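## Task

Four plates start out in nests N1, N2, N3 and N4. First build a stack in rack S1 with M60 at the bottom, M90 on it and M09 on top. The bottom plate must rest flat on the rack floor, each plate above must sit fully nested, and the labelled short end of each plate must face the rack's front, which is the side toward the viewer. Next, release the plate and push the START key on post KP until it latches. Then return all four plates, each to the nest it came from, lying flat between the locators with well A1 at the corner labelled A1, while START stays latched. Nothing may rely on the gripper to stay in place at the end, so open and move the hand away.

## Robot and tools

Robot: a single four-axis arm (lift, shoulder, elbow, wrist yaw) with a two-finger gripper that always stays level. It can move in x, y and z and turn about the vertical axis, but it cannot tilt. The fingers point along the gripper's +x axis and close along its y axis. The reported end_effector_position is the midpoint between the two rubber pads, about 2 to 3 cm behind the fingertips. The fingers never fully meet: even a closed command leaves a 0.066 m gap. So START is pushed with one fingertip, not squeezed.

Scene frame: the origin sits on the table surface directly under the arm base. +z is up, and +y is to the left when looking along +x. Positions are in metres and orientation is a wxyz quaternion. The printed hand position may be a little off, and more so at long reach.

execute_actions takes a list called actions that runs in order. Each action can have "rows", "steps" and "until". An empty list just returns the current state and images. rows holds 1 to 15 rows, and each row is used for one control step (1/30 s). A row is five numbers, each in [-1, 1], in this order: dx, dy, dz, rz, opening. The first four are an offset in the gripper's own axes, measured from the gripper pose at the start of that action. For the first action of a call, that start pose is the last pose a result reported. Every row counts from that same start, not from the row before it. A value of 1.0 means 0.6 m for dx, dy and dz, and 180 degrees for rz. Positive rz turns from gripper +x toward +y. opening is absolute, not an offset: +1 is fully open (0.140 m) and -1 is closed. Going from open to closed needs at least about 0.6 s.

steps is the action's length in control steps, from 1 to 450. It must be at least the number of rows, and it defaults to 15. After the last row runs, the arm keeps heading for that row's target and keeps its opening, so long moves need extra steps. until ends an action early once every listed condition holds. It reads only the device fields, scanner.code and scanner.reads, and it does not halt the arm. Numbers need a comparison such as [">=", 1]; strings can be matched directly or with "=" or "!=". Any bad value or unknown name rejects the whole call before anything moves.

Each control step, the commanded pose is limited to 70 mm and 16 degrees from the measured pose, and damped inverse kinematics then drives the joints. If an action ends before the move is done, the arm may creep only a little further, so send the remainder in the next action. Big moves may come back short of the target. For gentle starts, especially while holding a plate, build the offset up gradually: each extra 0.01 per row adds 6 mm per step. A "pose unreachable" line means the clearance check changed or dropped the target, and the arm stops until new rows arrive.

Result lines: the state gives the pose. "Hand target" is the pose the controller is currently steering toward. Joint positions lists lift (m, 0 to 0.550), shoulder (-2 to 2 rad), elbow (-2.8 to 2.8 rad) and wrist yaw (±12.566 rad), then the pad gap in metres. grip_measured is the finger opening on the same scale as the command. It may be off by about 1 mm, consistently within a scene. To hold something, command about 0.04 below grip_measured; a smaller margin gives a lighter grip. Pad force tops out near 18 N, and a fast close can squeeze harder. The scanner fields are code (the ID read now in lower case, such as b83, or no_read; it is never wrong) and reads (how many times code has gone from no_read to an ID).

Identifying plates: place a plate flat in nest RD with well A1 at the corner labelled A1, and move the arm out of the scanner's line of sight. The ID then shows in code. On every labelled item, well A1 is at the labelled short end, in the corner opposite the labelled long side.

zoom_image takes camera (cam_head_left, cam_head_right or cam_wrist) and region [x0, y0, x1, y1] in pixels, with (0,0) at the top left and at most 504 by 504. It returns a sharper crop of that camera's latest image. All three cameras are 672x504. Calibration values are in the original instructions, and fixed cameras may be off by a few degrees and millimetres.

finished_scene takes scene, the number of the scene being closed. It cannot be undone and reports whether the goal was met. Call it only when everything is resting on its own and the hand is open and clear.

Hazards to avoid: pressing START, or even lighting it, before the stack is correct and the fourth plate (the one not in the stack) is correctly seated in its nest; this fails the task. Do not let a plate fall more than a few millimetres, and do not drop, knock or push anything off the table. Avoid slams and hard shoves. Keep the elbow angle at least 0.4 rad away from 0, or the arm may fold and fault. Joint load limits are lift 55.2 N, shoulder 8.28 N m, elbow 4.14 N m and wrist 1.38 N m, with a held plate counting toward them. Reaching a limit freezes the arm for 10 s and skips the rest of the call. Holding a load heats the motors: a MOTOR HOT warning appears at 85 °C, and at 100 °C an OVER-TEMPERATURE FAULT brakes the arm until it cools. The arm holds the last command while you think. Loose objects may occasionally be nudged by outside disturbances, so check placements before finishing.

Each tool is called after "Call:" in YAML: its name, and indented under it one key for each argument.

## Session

Call:
execute_actions:
  actions: []

Scene clock: 0.00 s.
end_effector_position=(+0.4239, -0.3712, +0.2906) grip_measured=+1.00 end_effector_quat_wxyz=(+0.937, +0.000, +0.000, +0.349)
Joint positions: [ 0.286 -0.928  2.395 -0.754  0.14 ]
Motor temperatures (°C, as the motors report them): [38 26 27 26]
Hand target: +0.424, -0.371, +0.291; +0.937, +0.000, +0.000, +0.349
scanner: code=no_read reads=0
camera_calibration (this result's frames):
cam_wrist: T_world_to_cam=[[0.652304, -0.75795, 0.0033961, -0.550368], [-0.453302, -0.393702, -0.799698, 0.265824], [0.607468, 0.520107, -0.600393, 0.205498], [0, 0, 0, 1]] pos_world=[0.354672, -0.419376, 0.337827]

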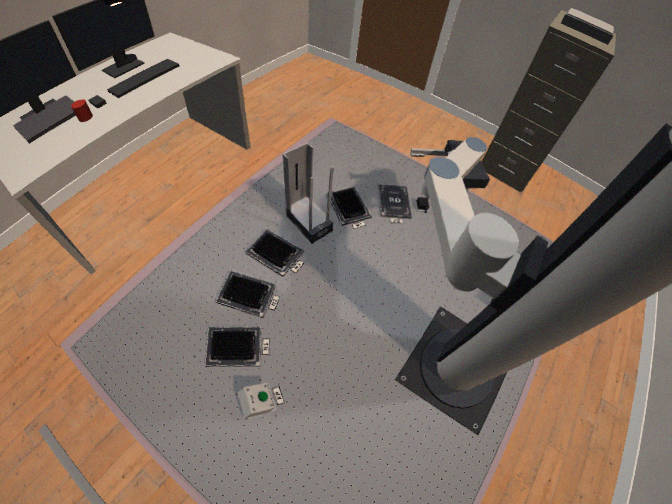

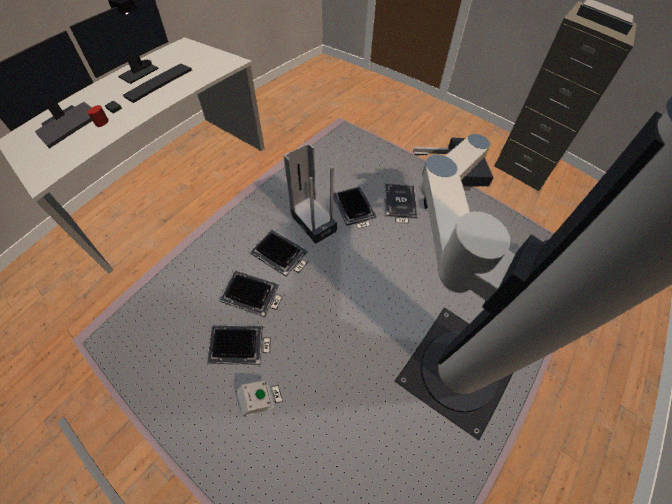

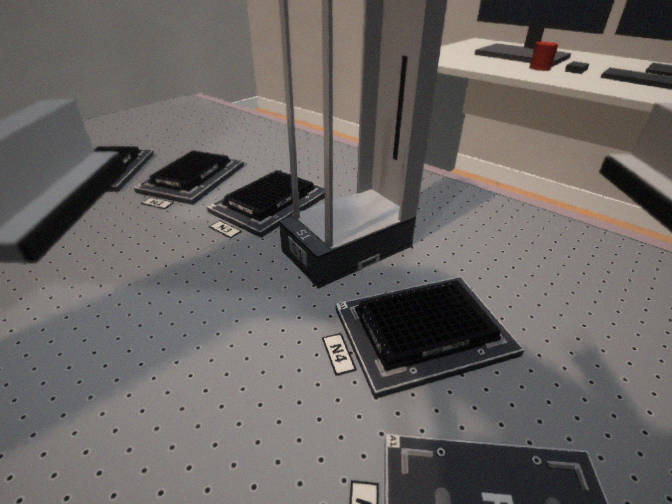

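Call:
zoom_image:
  camera: "cam_wrist"
  region: [330, 270, 530, 400]

Call:
execute_actions:
  actions:
    - {"rows":[[0.05,0,0.099,0,1],[0.05,0,0.099,-0.02,1],[0.05,0,0.099,-0.04,1],[0.06,0,0.099,-0.06,1],[0.07,0,0.099,-0.08,1],[0.08,0,0.099,-0.1,1],[0.1,0,0.099,-0.12,1],[0.5737,0.046,0.099,-0.316,1]],"steps":50}

Region (330, 270, 530, 400) of cam_wrist's 672x504 image, scaled by 2.520, with more detail than that image has; it fills the top 328 rows of this view, and the rest is white.

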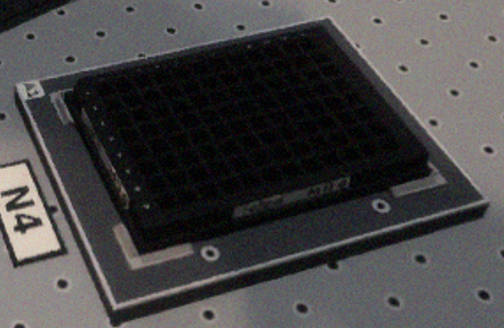

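Scene clock: 11.03 s.
end_effector_position=(+0.6661, -0.1249, +0.3500) grip_measured=+1.00 end_effector_quat_wxyz=(+0.990, +0.000, +0.000, -0.139)
Joint positions: [ 0.345  0.476  1.56  -2.314  0.14 ]
Motor temperatures (°C, as the motors report them): [38 26 27 26]
Hand target: +0.666, -0.125, +0.350; +0.990, +0.000, +0.000, -0.139
Off the commanded pose: 0.000 m, 0 deg.
scanner: code=no_read reads=0
camera_calibration (this result's frames):
cam_wrist: T_world_to_cam=[[-0.278103, -0.960545, 0.0033961, 0.0725894], [-0.577467, 0.164364, -0.799698, 0.672421], [0.767588, -0.224359, -0.600393, -0.233667], [0, 0, 0, 1]] pos_world=[0.587848, -0.0932218, 0.397196]

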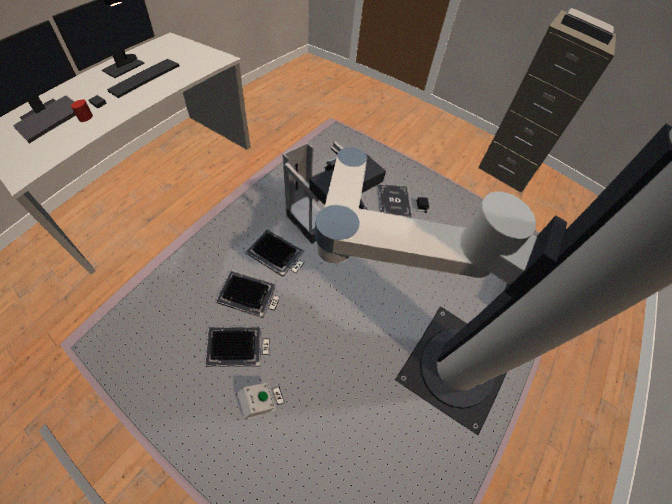

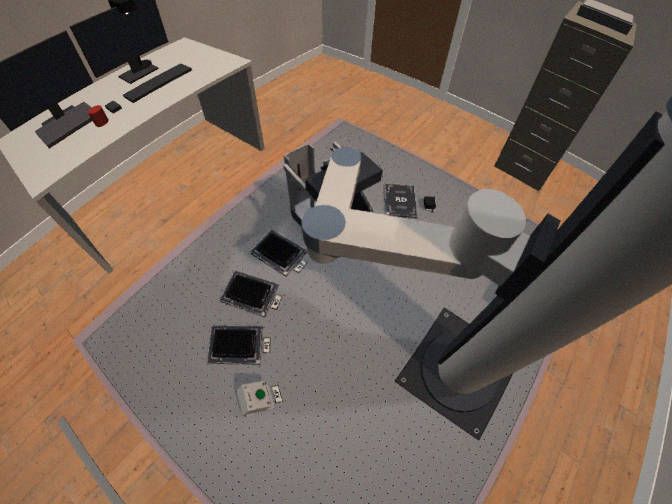

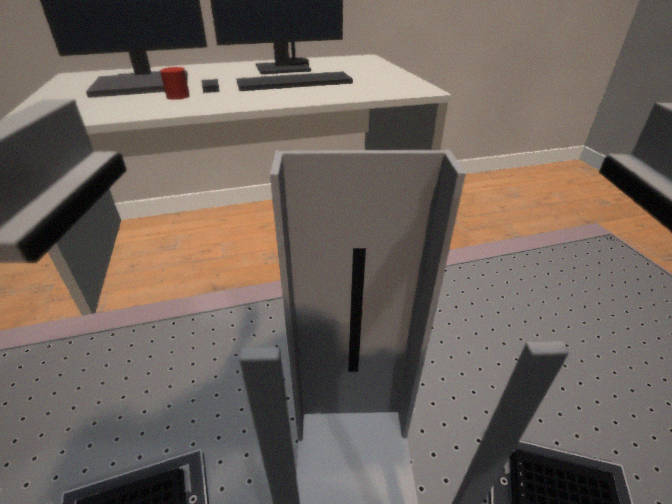

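Call:
zoom_image:
  camera: "cam_wrist"
  region: [230, 335, 294, 375]

Call:
zoom_image:
  camera: "cam_wrist"
  region: [512, 330, 576, 370]

Call:
zoom_image:
  camera: "cam_wrist"
  region: [265, 140, 475, 190]

Region (230, 335, 294, 375) of cam_wrist's 672x504 image, scaled by 7.875, with more detail than that image has; it fills the top 315 rows of this view, and the rest is white.

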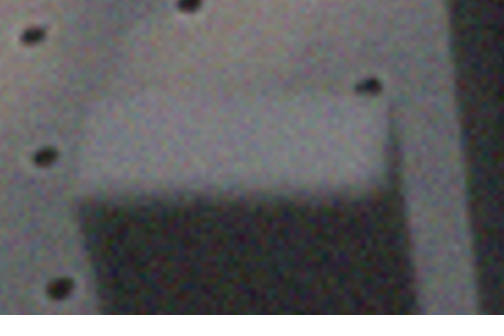

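Region (512, 330, 576, 370) of cam_wrist's 672x504 image, scaled by 7.875, with more detail than that image has; it fills the top 315 rows of this view, and the rest is white.

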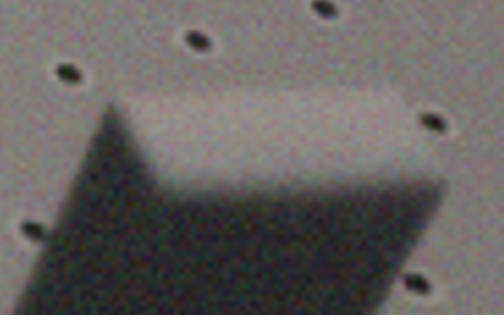

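Region (265, 140, 475, 190) of cam_wrist's 672x504 image, scaled by 2.400, with more detail than that image has; it fills the top 120 rows of this view, and the rest is white.

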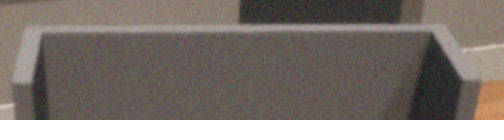

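Call:
execute_actions:
  actions:
    - {"rows":[[0.068,-0.0148,-0.0438,0.0069,0.3]],"steps":15}

Call:
zoom_image:
  camera: "cam_wrist"
  region: [50, 400, 200, 504]

Call:
zoom_image:
  camera: "cam_wrist"
  region: [522, 400, 672, 504]

Call:
zoom_image:
  camera: "cam_wrist"
  region: [220, 110, 500, 170]

Scene clock: 33.80 s.
end_effector_position=(+0.7029, -0.1447, +0.3237) grip_measured=+0.30 end_effector_quat_wxyz=(+0.992, +0.000, +0.000, -0.128)
Joint positions: [ 0.319  0.341  1.795 -2.393  0.114]
Motor temperatures (°C, as the motors report them): [38 26 27 26]
Hand target: +0.703, -0.145, +0.324; +0.992, +0.000, +0.000, -0.128
Off the commanded pose: 0.000 m, 0 deg.
scanner: code=no_read reads=0
camera_calibration (this result's frames):
cam_wrist: T_world_to_cam=[[-0.257223, -0.966346, 0.0033961, 0.0483111], [-0.580893, 0.151812, -0.799698, 0.67645], [0.772269, -0.207673, -0.600393, -0.283018], [0, 0, 0, 1]] pos_world=[0.623938, -0.114783, 0.370869]

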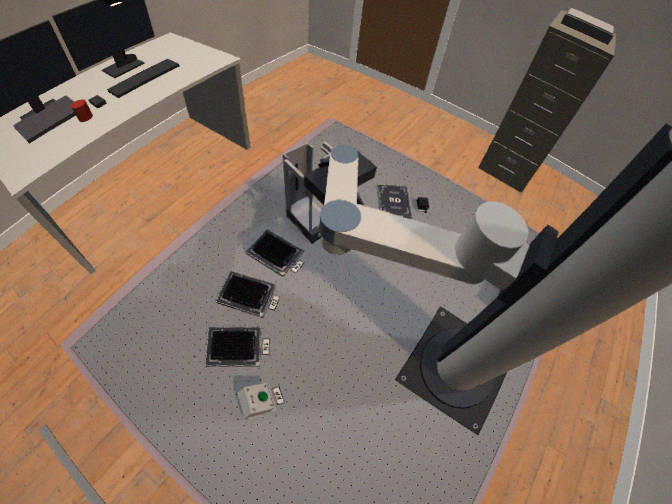

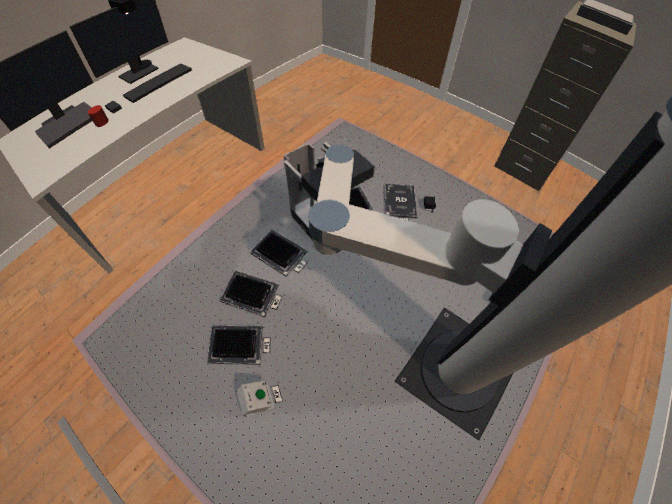

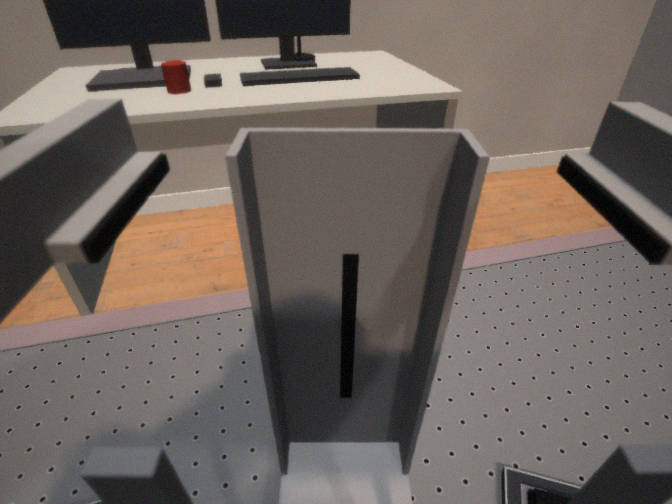

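Region (50, 400, 200, 504) of cam_wrist's 672x504 image, scaled by 3.360, with more detail than that image has; it fills the top 349 rows of this view, and the rest is white.

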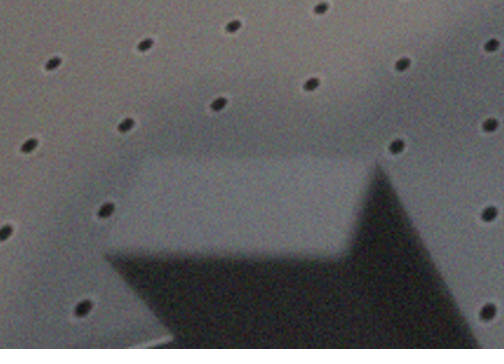

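Region (522, 400, 672, 504) of cam_wrist's 672x504 image, scaled by 3.360, with more detail than that image has; it fills the top 349 rows of this view, and the rest is white.

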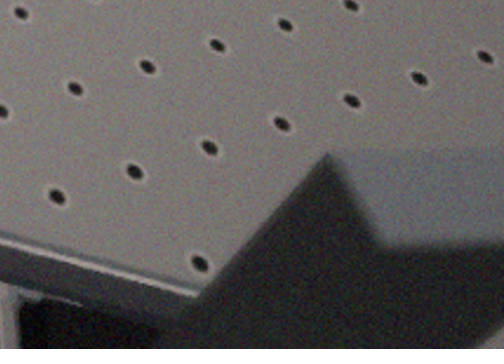

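Region (220, 110, 500, 170) of cam_wrist's 672x504 image, scaled by 1.800, with more detail than that image has; it fills the top 108 rows of this view, and the rest is white.

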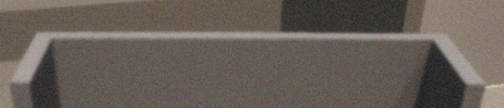

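Call:
execute_actions:
  actions: []

Scene clock: 66.60 s.
end_effector_position=(+0.7029, -0.1447, +0.3237) grip_measured=+0.30 end_effector_quat_wxyz=(+0.992, +0.000, +0.000, -0.128)
Joint positions: [ 0.319  0.341  1.795 -2.393  0.114]
Motor temperatures (°C, as the motors report them): [38 26 27 26]
Hand target: +0.703, -0.145, +0.324; +0.992, +0.000, +0.000, -0.128
Off the commanded pose: 0.000 m, 0 deg.
scanner: code=no_read reads=0
camera_calibration (this result's frames):
cam_wrist: T_world_to_cam=[[-0.257225, -0.966346, 0.0033961, 0.0483142], [-0.580892, 0.151813, -0.799698, 0.676451], [0.772269, -0.207675, -0.600393, -0.283018], [0, 0, 0, 1]] pos_world=[0.623938, -0.114782, 0.37087]

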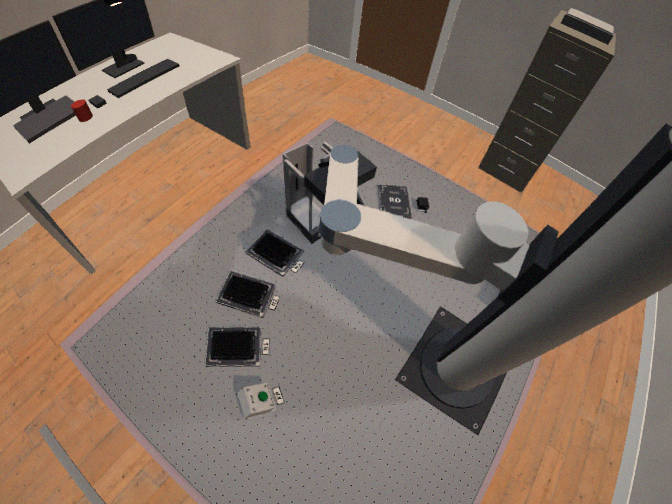

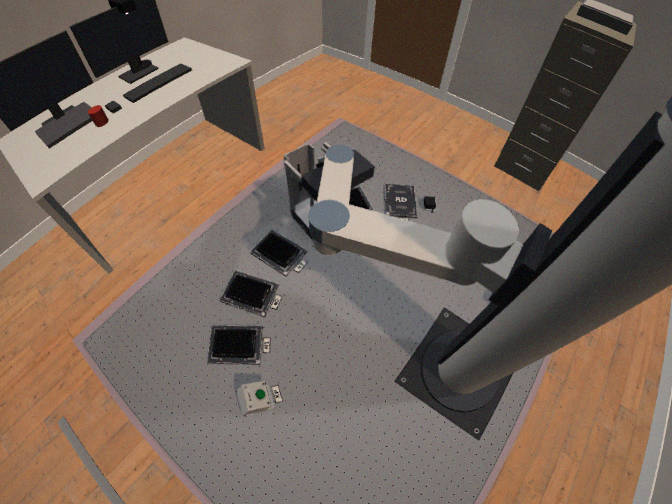

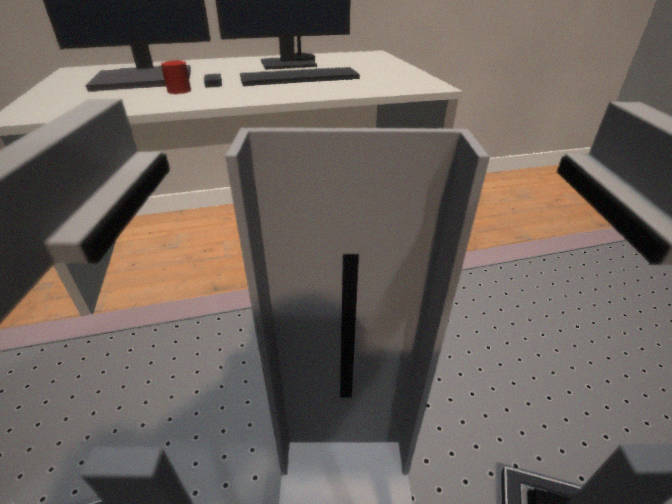

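Call:
execute_actions:
  actions:
    - {"rows":[[-0.22,0.05,0,0,1]],"steps":18}
    - {"rows":[[-0.17,0.31,-0.27,0.204,1]],"steps":42}

Scene clock: 82.33 s.
end_effector_position=(+0.5318, +0.1236, +0.1616) grip_measured=+1.00 end_effector_quat_wxyz=(+0.982, +0.000, +0.000, +0.191)
Joint positions: [ 0.157  1.255  0.939 -1.81   0.14 ]
Motor temperatures (°C, as the motors report them): [38 26 27 26]
Hand target: +0.532, +0.123, +0.162; +0.982, +0.000, +0.000, +0.190
Off the commanded pose: 0.000 m, 0 deg.
scanner: code=no_read reads=0
camera_calibration (this result's frames):
cam_wrist: T_world_to_cam=[[0.371629, -0.928375, 0.0033961, -0.0749577], [-0.556387, -0.225648, -0.799698, 0.440403], [0.743186, 0.295302, -0.600393, -0.239218], [0, 0, 0, 1]] pos_world=[0.450674, 0.100428, 0.208819]

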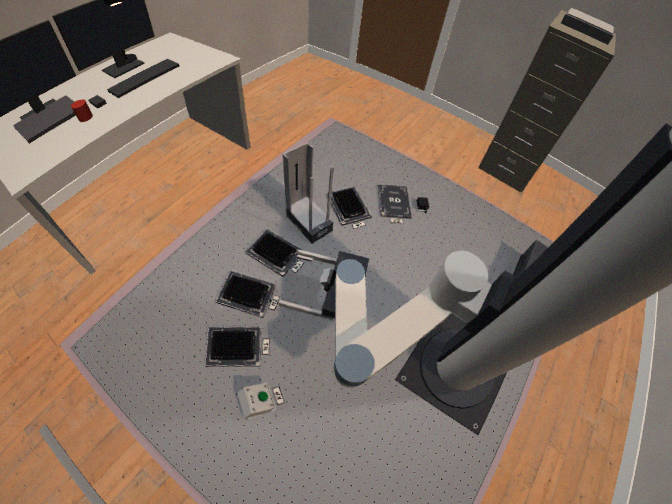

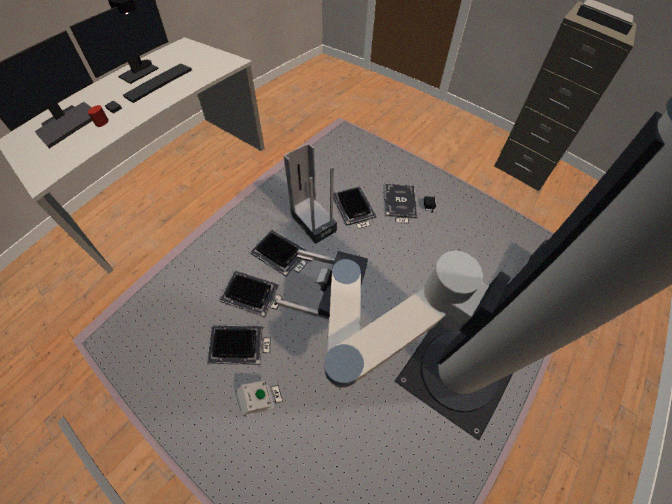

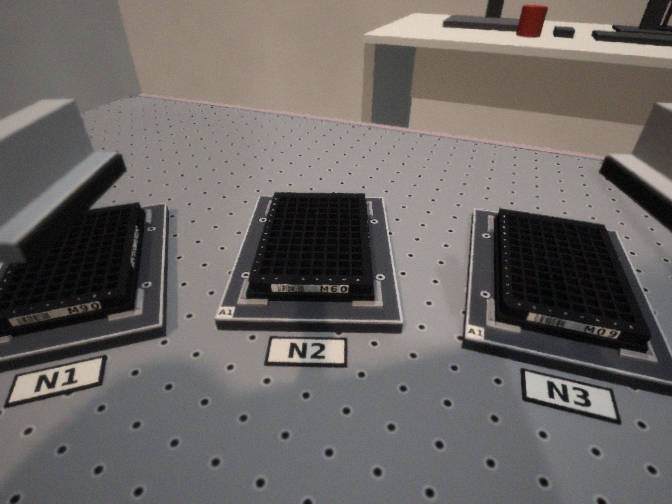

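Call:
zoom_image:
  camera: "cam_wrist"
  region: [200,180,420,345]

Call:
zoom_image:
  camera: "cam_wrist"
  region: [452,200,672,365]

Call:
zoom_image:
  camera: "cam_wrist"
  region: [0,195,220,360]

Region (200, 180, 420, 345) of cam_wrist's 672x504 image, scaled by 2.291, with more detail than that image has; it fills the top 378 rows of this view, and the rest is white.

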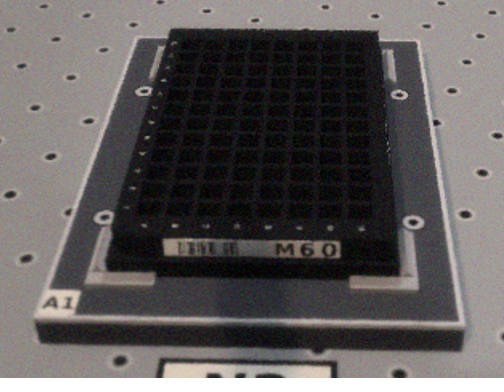

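Region (452, 200, 672, 365) of cam_wrist's 672x504 image, scaled by 2.291, with more detail than that image has; it fills the top 378 rows of this view, and the rest is white.

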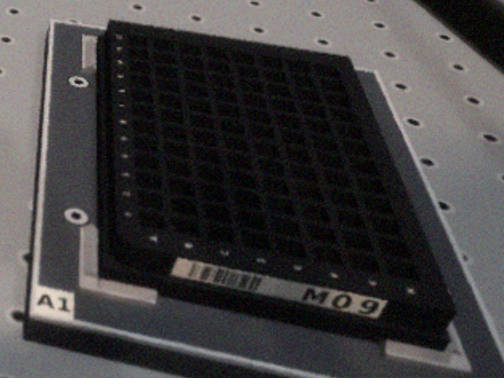

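Region (0, 195, 220, 360) of cam_wrist's 672x504 image, scaled by 2.291, with more detail than that image has; it fills the top 378 rows of this view, and the rest is white.

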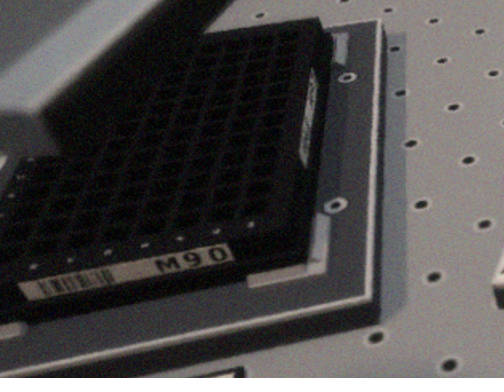

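Call:
execute_actions:
  actions:
    - {"rows":[[0.2683,0.0387,-0.176,-0.0078,-0.12]],"steps":30}

Scene clock: 110.93 s.
end_effector_position=(+0.6725, +0.2054, +0.0560) grip_measured=-0.12 end_effector_quat_wxyz=(+0.984, +0.000, +0.000, +0.179)
Joint positions: [ 0.051  1.039  1.74  -2.419  0.099]
Motor temperatures (°C, as the motors report them): [38 26 27 26]
Hand target: +0.672, +0.205, +0.056; +0.984, +0.000, +0.000, +0.179
Off the commanded pose: 0.000 m, 0 deg.
scanner: code=no_read reads=0
camera_calibration (this result's frames):
cam_wrist: T_world_to_cam=[[0.348826, -0.937181, 0.0033961, -0.0338289], [-0.561736, -0.211981, -0.799698, 0.453393], [0.750182, 0.277048, -0.600393, -0.432248], [0, 0, 0, 1]] pos_world=[0.590753, 0.18416, 0.103173]

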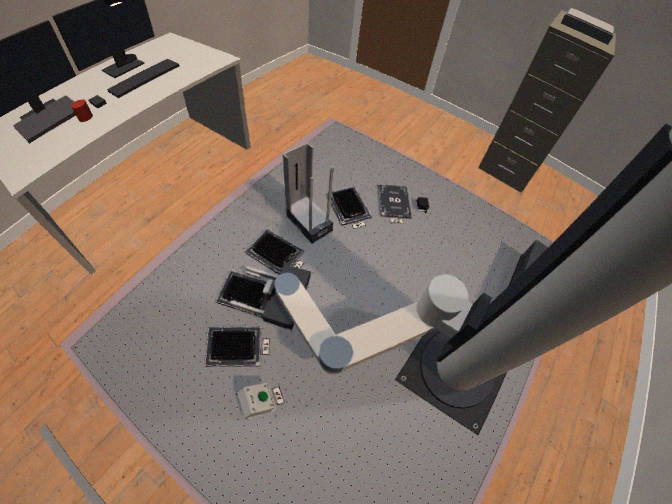

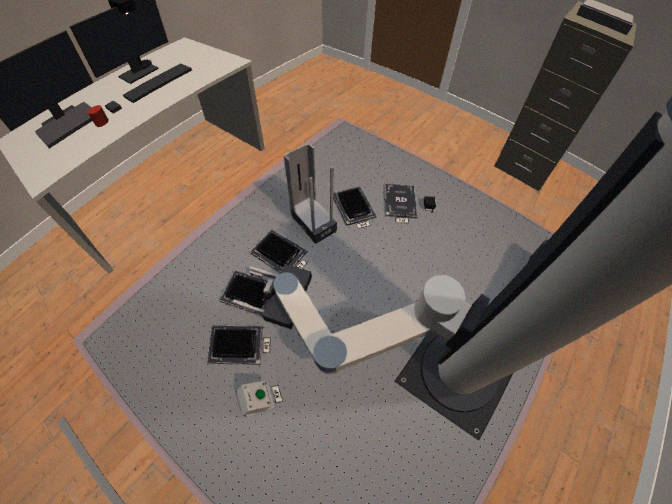

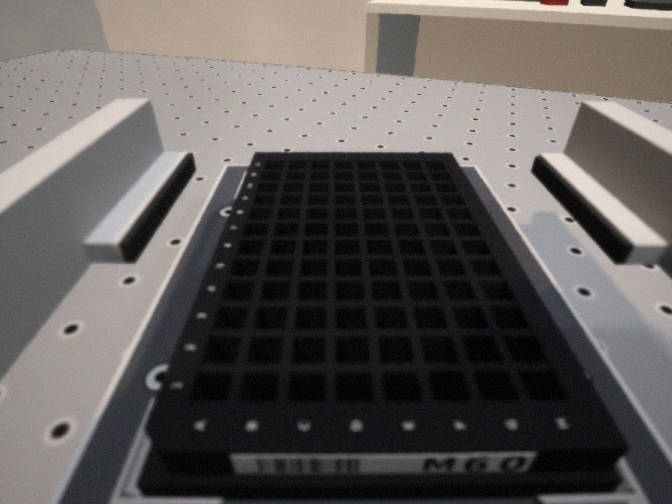

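Call:
execute_actions:
  actions:
    - {"rows":[[0.002,0.0008,-0.0373,0,-0.3]],"steps":12}

Scene clock: 120.50 s.
end_effector_position=(+0.6733, +0.2063, +0.0336) grip_measured=-0.30 end_effector_quat_wxyz=(+0.984, +0.000, +0.000, +0.179)
Joint positions: [ 0.029  1.037  1.747 -2.424  0.092]
Motor temperatures (°C, as the motors report them): [38 26 27 26]
Hand target: +0.673, +0.206, +0.034; +0.984, +0.000, +0.000, +0.179
Off the commanded pose: 0.000 m, 0 deg.
scanner: code=no_read reads=0
camera_calibration (this result's frames):
cam_wrist: T_world_to_cam=[[0.349099, -0.93708, 0.0033961, -0.0333753], [-0.561675, -0.212144, -0.799698, 0.436154], [0.750101, 0.277266, -0.600393, -0.446639], [0, 0, 0, 1]] pos_world=[0.591652, 0.18509, 0.0807458]

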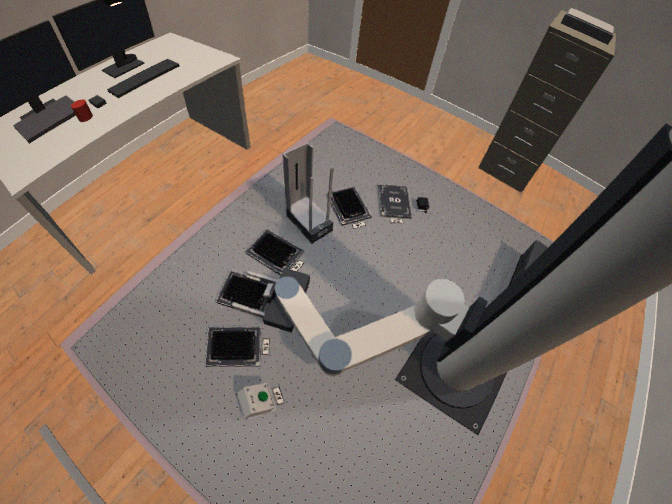

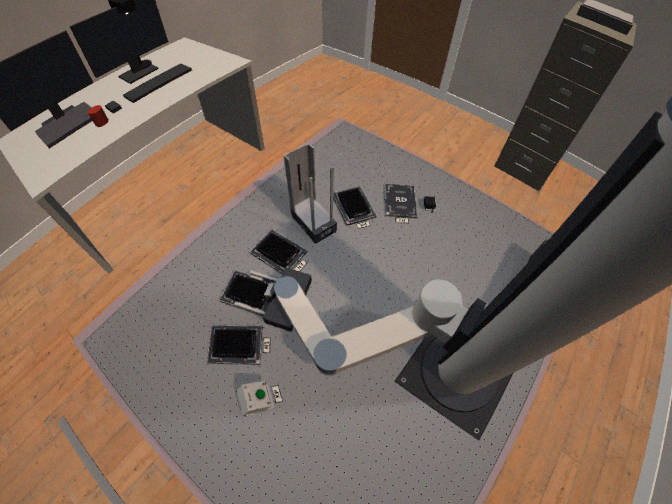

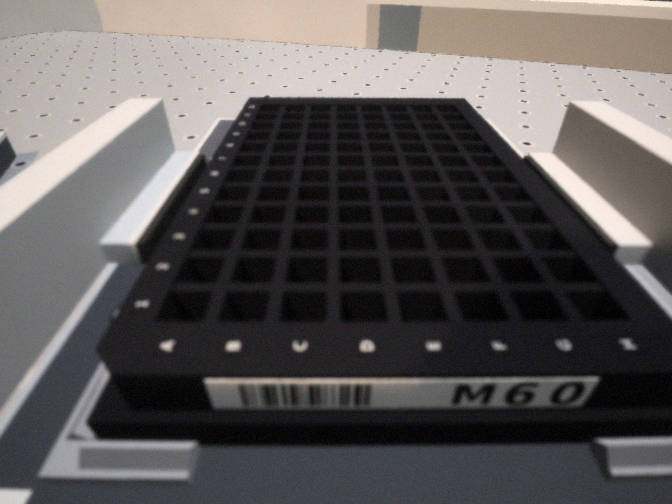

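Call:
execute_actions:
  actions:
    - {"rows":[[0,0,0,0,-0.38],[0,0,0,0,-0.45],[0,0,0,0,-0.5],[0,0,0,0,-0.53],[0,0,0,0,-0.55],[0,0,0,0,-0.57],[0,0,0,0,-0.59],[0,0,0,0,-0.615]],"steps":13}

Scene clock: 134.33 s.
end_effector_position=(+0.6733, +0.2063, +0.0336) grip_measured=-0.57 end_effector_quat_wxyz=(+0.984, +0.000, +0.000, +0.179)
Joint positions: [ 0.029  1.037  1.747 -2.424  0.082]
Motor temperatures (°C, as the motors report them): [38 26 27 26]
Hand target: +0.673, +0.206, +0.034; +0.984, +0.000, +0.000, +0.179
Off the commanded pose: 0.000 m, 0 deg.
scanner: code=no_read reads=0
camera_calibration (this result's frames):
cam_wrist: T_world_to_cam=[[0.349113, -0.937074, 0.0033961, -0.0333764], [-0.561671, -0.212152, -0.799698, 0.436155], [0.750097, 0.277277, -0.600393, -0.446636], [0, 0, 0, 1]] pos_world=[0.591648, 0.185097, 0.0807486]

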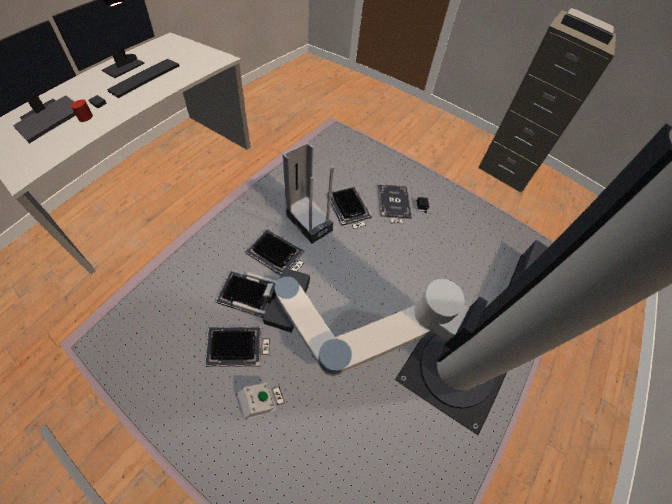

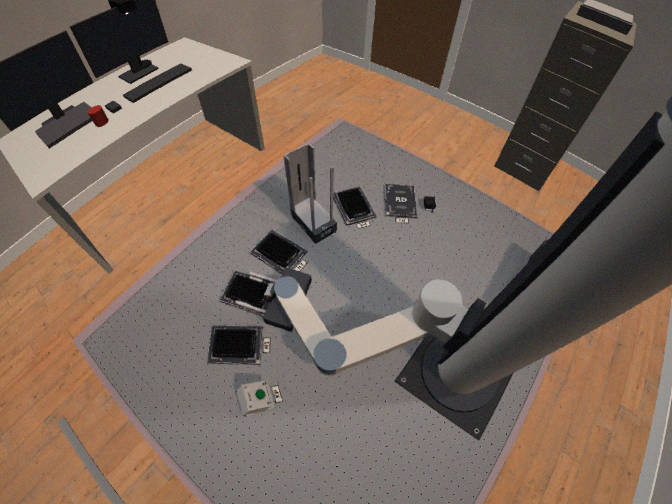

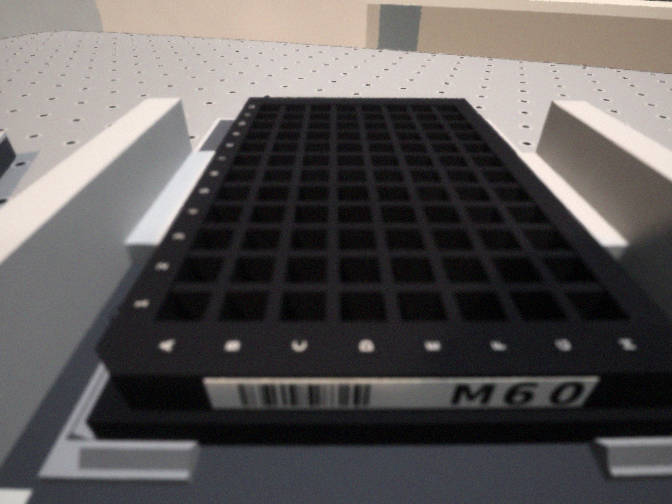

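Call:
execute_actions:
  actions:
    - {"rows":[[0,0,0.003,0,-0.615],[0,0,0.008,0,-0.615],[0,0,0.016,0,-0.615],[0,0,0.028,0,-0.615],[0,0,0.045,0,-0.615],[0,0,0.065,0,-0.615],[0,0,0.09,0,-0.615],[0,0,0.12,0,-0.615],[0,-0.01,0.15,-0.01,-0.615],[0,-0.03,0.18,-0.025,-0.615],[-0.01,-0.05,0.21,-0.045,-0.615],[-0.05,-0.2595,0.4957,-0.1963,-0.615]],"steps":47}

Scene clock: 149.90 s.
end_effector_position=(+0.7000, +0.0499, +0.3310) grip_measured=-0.57 end_effector_quat_wxyz=(+0.992, +0.000, +0.000, -0.128)
Joint positions: [ 0.326  0.85   1.744 -2.851  0.082]
Motor temperatures (°C, as the motors report them): [38 26 27 26]
Hand target: +0.700, +0.050, +0.331; +0.992, +0.000, +0.000, -0.128
Off the commanded pose: 0.000 m, 0 deg.
scanner: code=no_read reads=0
camera_calibration (this result's frames):
cam_wrist: T_world_to_cam=[[-0.257282, -0.96633, 0.0033961, 0.235671], [-0.580883, 0.151848, -0.799698, 0.651134], [0.772257, -0.207721, -0.600393, -0.236025], [0, 0, 0, 1]] pos_world=[0.621139, 0.0798352, 0.378202]

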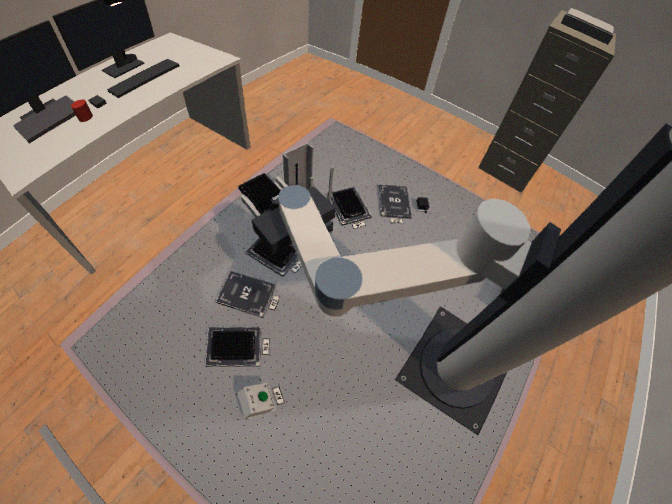

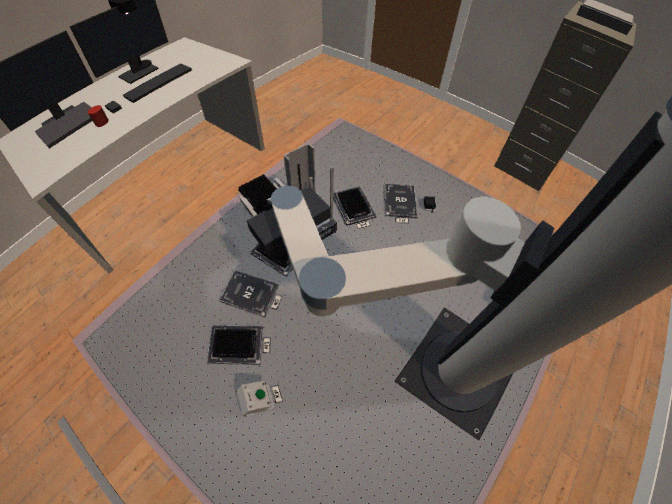

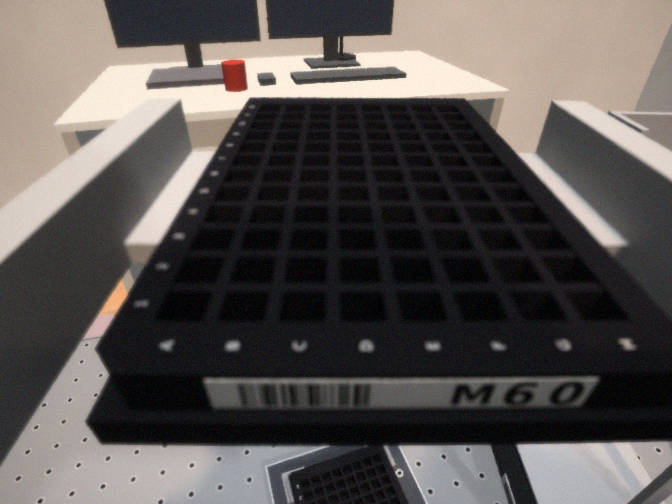

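Call:
execute_actions:
  actions:
    - {"rows":[[0.003,-0.01,0,0,-0.615],[0.008,-0.03,0,0,-0.615],[0.017,-0.06,0,0,-0.615],[0.028,-0.1,0,0,-0.615],[0.0873,-0.3123,0,0,-0.615]],"steps":33}
    - {"rows":[[0,0,-0.0112,0,-0.615]],"steps":8}

Scene clock: 157.23 s.
end_effector_position=(+0.7030, -0.1447, +0.3242) grip_measured=-0.57 end_effector_quat_wxyz=(+0.992, +0.000, +0.000, -0.128)
Joint positions: [ 0.319  0.34   1.796 -2.394  0.082]
Motor temperatures (°C, as the motors report them): [38 26 27 26]
Hand target: +0.703, -0.145, +0.324; +0.992, +0.000, +0.000, -0.128
Off the commanded pose: 0.000 m, 0 deg.
scanner: code=no_read reads=0
camera_calibration (this result's frames):
cam_wrist: T_world_to_cam=[[-0.257292, -0.966328, 0.0033961, 0.0484002], [-0.580882, 0.151854, -0.799698, 0.676982], [0.772255, -0.207728, -0.600393, -0.282815], [0, 0, 0, 1]] pos_world=[0.624105, -0.11478, 0.371416]

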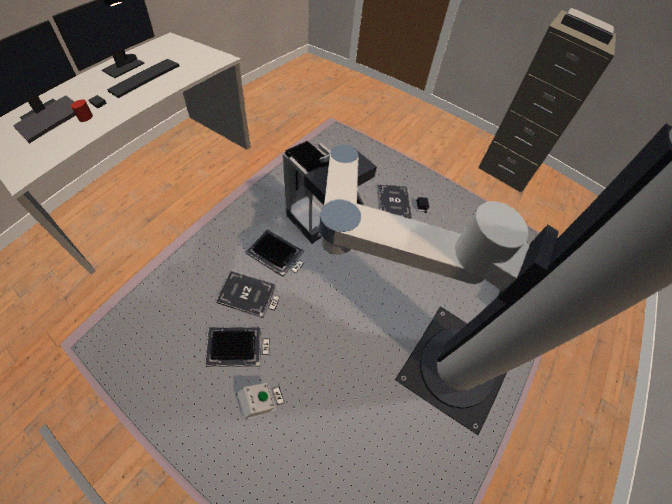

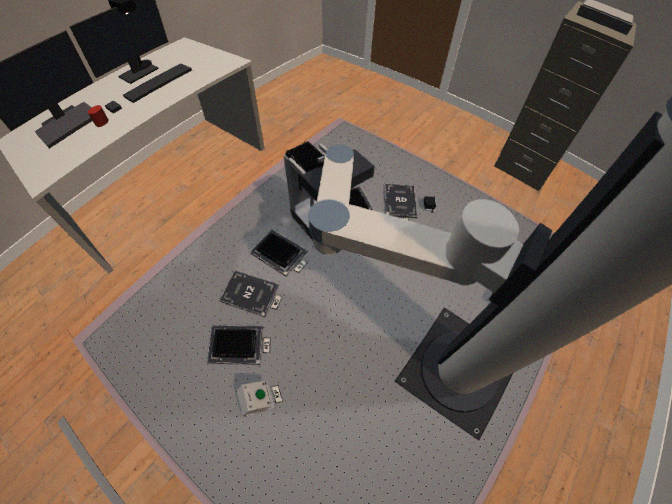

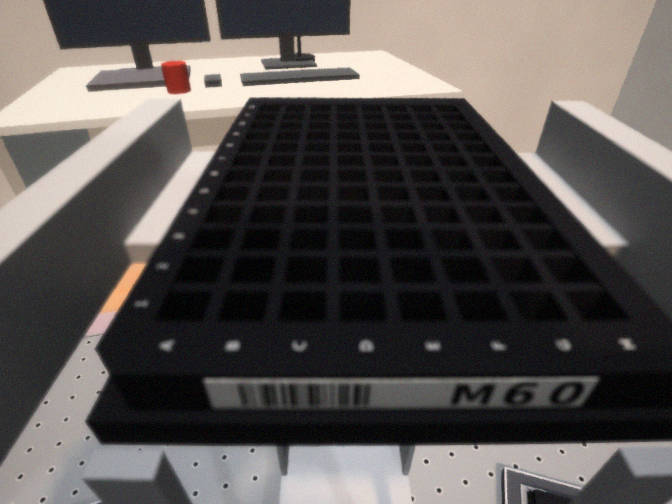

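Gap ~7 px; back 0.2 mm and test descent.

Call:
execute_actions:
  actions:
    - {"rows":[[-0.0004,0,0,0,-0.615],[-0.0004,0,0,0,-0.615],[-0.0004,0,-0.002,0,-0.615],[-0.0004,0,-0.005,0,-0.615]],"steps":9}

Scene clock: 162.37 s.
end_effector_position=(+0.7028, -0.1447, +0.3212) grip_measured=-0.57 end_effector_quat_wxyz=(+0.992, +0.000, +0.000, -0.128)
Joint positions: [ 0.316  0.341  1.795 -2.393  0.082]
Motor temperatures (°C, as the motors report them): [38 26 27 26]
Hand target: +0.703, -0.145, +0.321; +0.992, +0.000, +0.000, -0.128
Off the commanded pose: 0.000 m, 0 deg.
scanner: code=no_read reads=0
camera_calibration (this result's frames):
cam_wrist: T_world_to_cam=[[-0.257499, -0.966273, 0.0033961, 0.0485055], [-0.580849, 0.151978, -0.799698, 0.674392], [0.77221, -0.207894, -0.600393, -0.284463], [0, 0, 0, 1]] pos_world=[0.623875, -0.114761, 0.368355]

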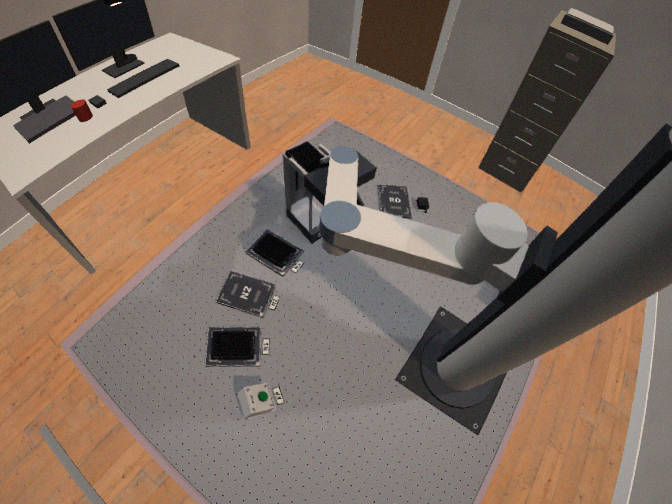

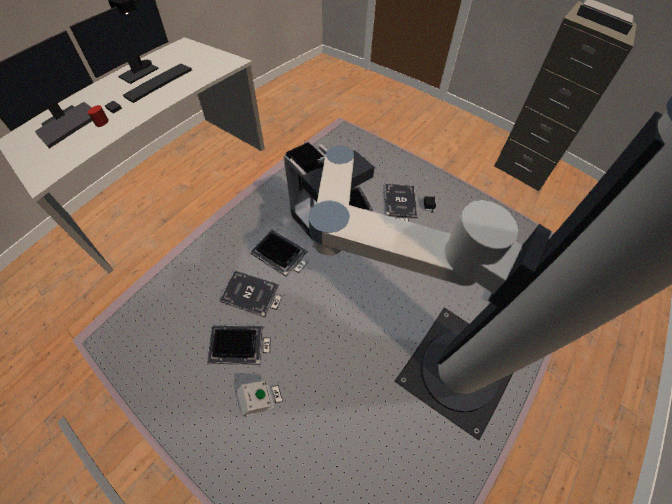

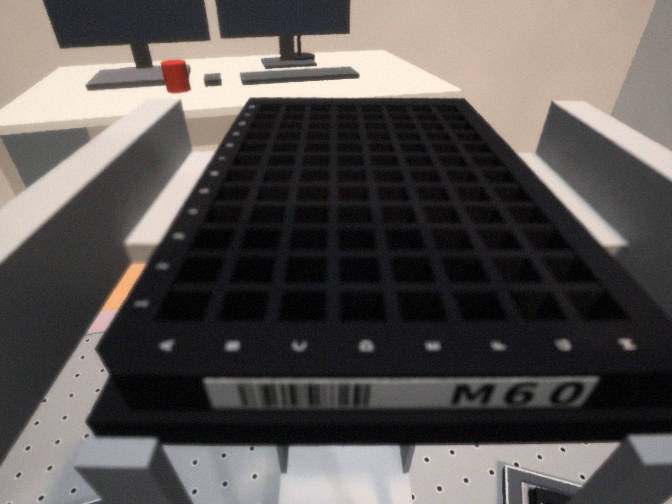

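Call:
execute_actions:
  actions:
    - {"rows":[[0,0,-0.005,0,-0.615],[0,0,-0.015,0,-0.615],[0,0,-0.03,0,-0.615],[0,0,-0.06,0,-0.615],[0,0,-0.405,0,-0.615]],"steps":34}

Scene clock: 174.03 s.
end_effector_position=(+0.7028, -0.1447, +0.0781) grip_measured=-0.57 end_effector_quat_wxyz=(+0.992, +0.000, +0.000, -0.128)
Joint positions: [ 0.073  0.341  1.795 -2.393  0.082]
Motor temperatures (°C, as the motors report them): [38 26 27 26]
Hand target: +0.703, -0.145, +0.078; +0.992, +0.000, +0.000, -0.128
Off the commanded pose: 0.000 m, 0 deg.
scanner: code=no_read reads=0
camera_calibration (this result's frames):
cam_wrist: T_world_to_cam=[[-0.25753, -0.966264, 0.0033961, 0.0493429], [-0.580845, 0.151997, -0.799698, 0.480011], [0.772203, -0.207918, -0.600393, -0.430384], [0, 0, 0, 1]] pos_world=[0.623863, -0.114766, 0.125297]

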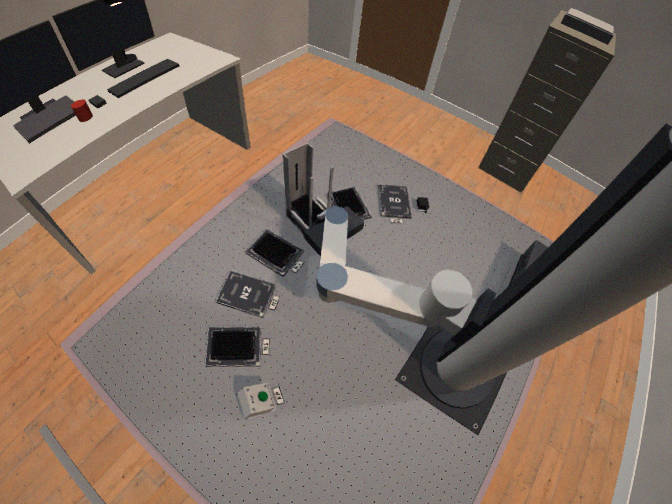

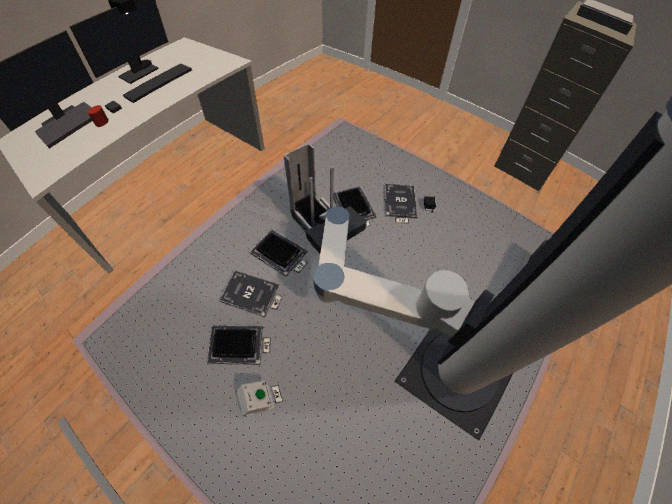

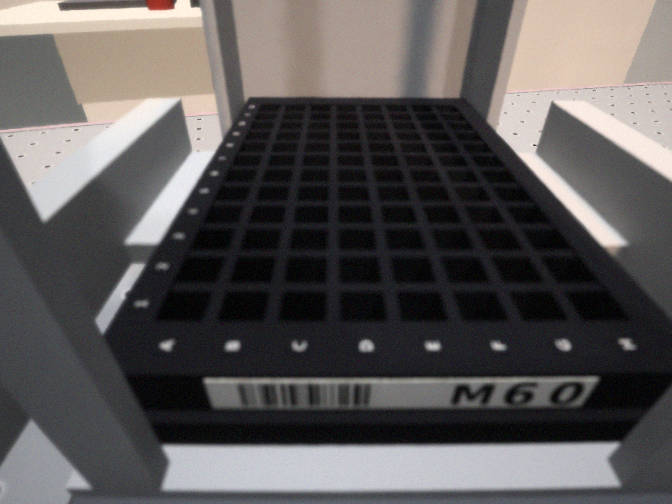

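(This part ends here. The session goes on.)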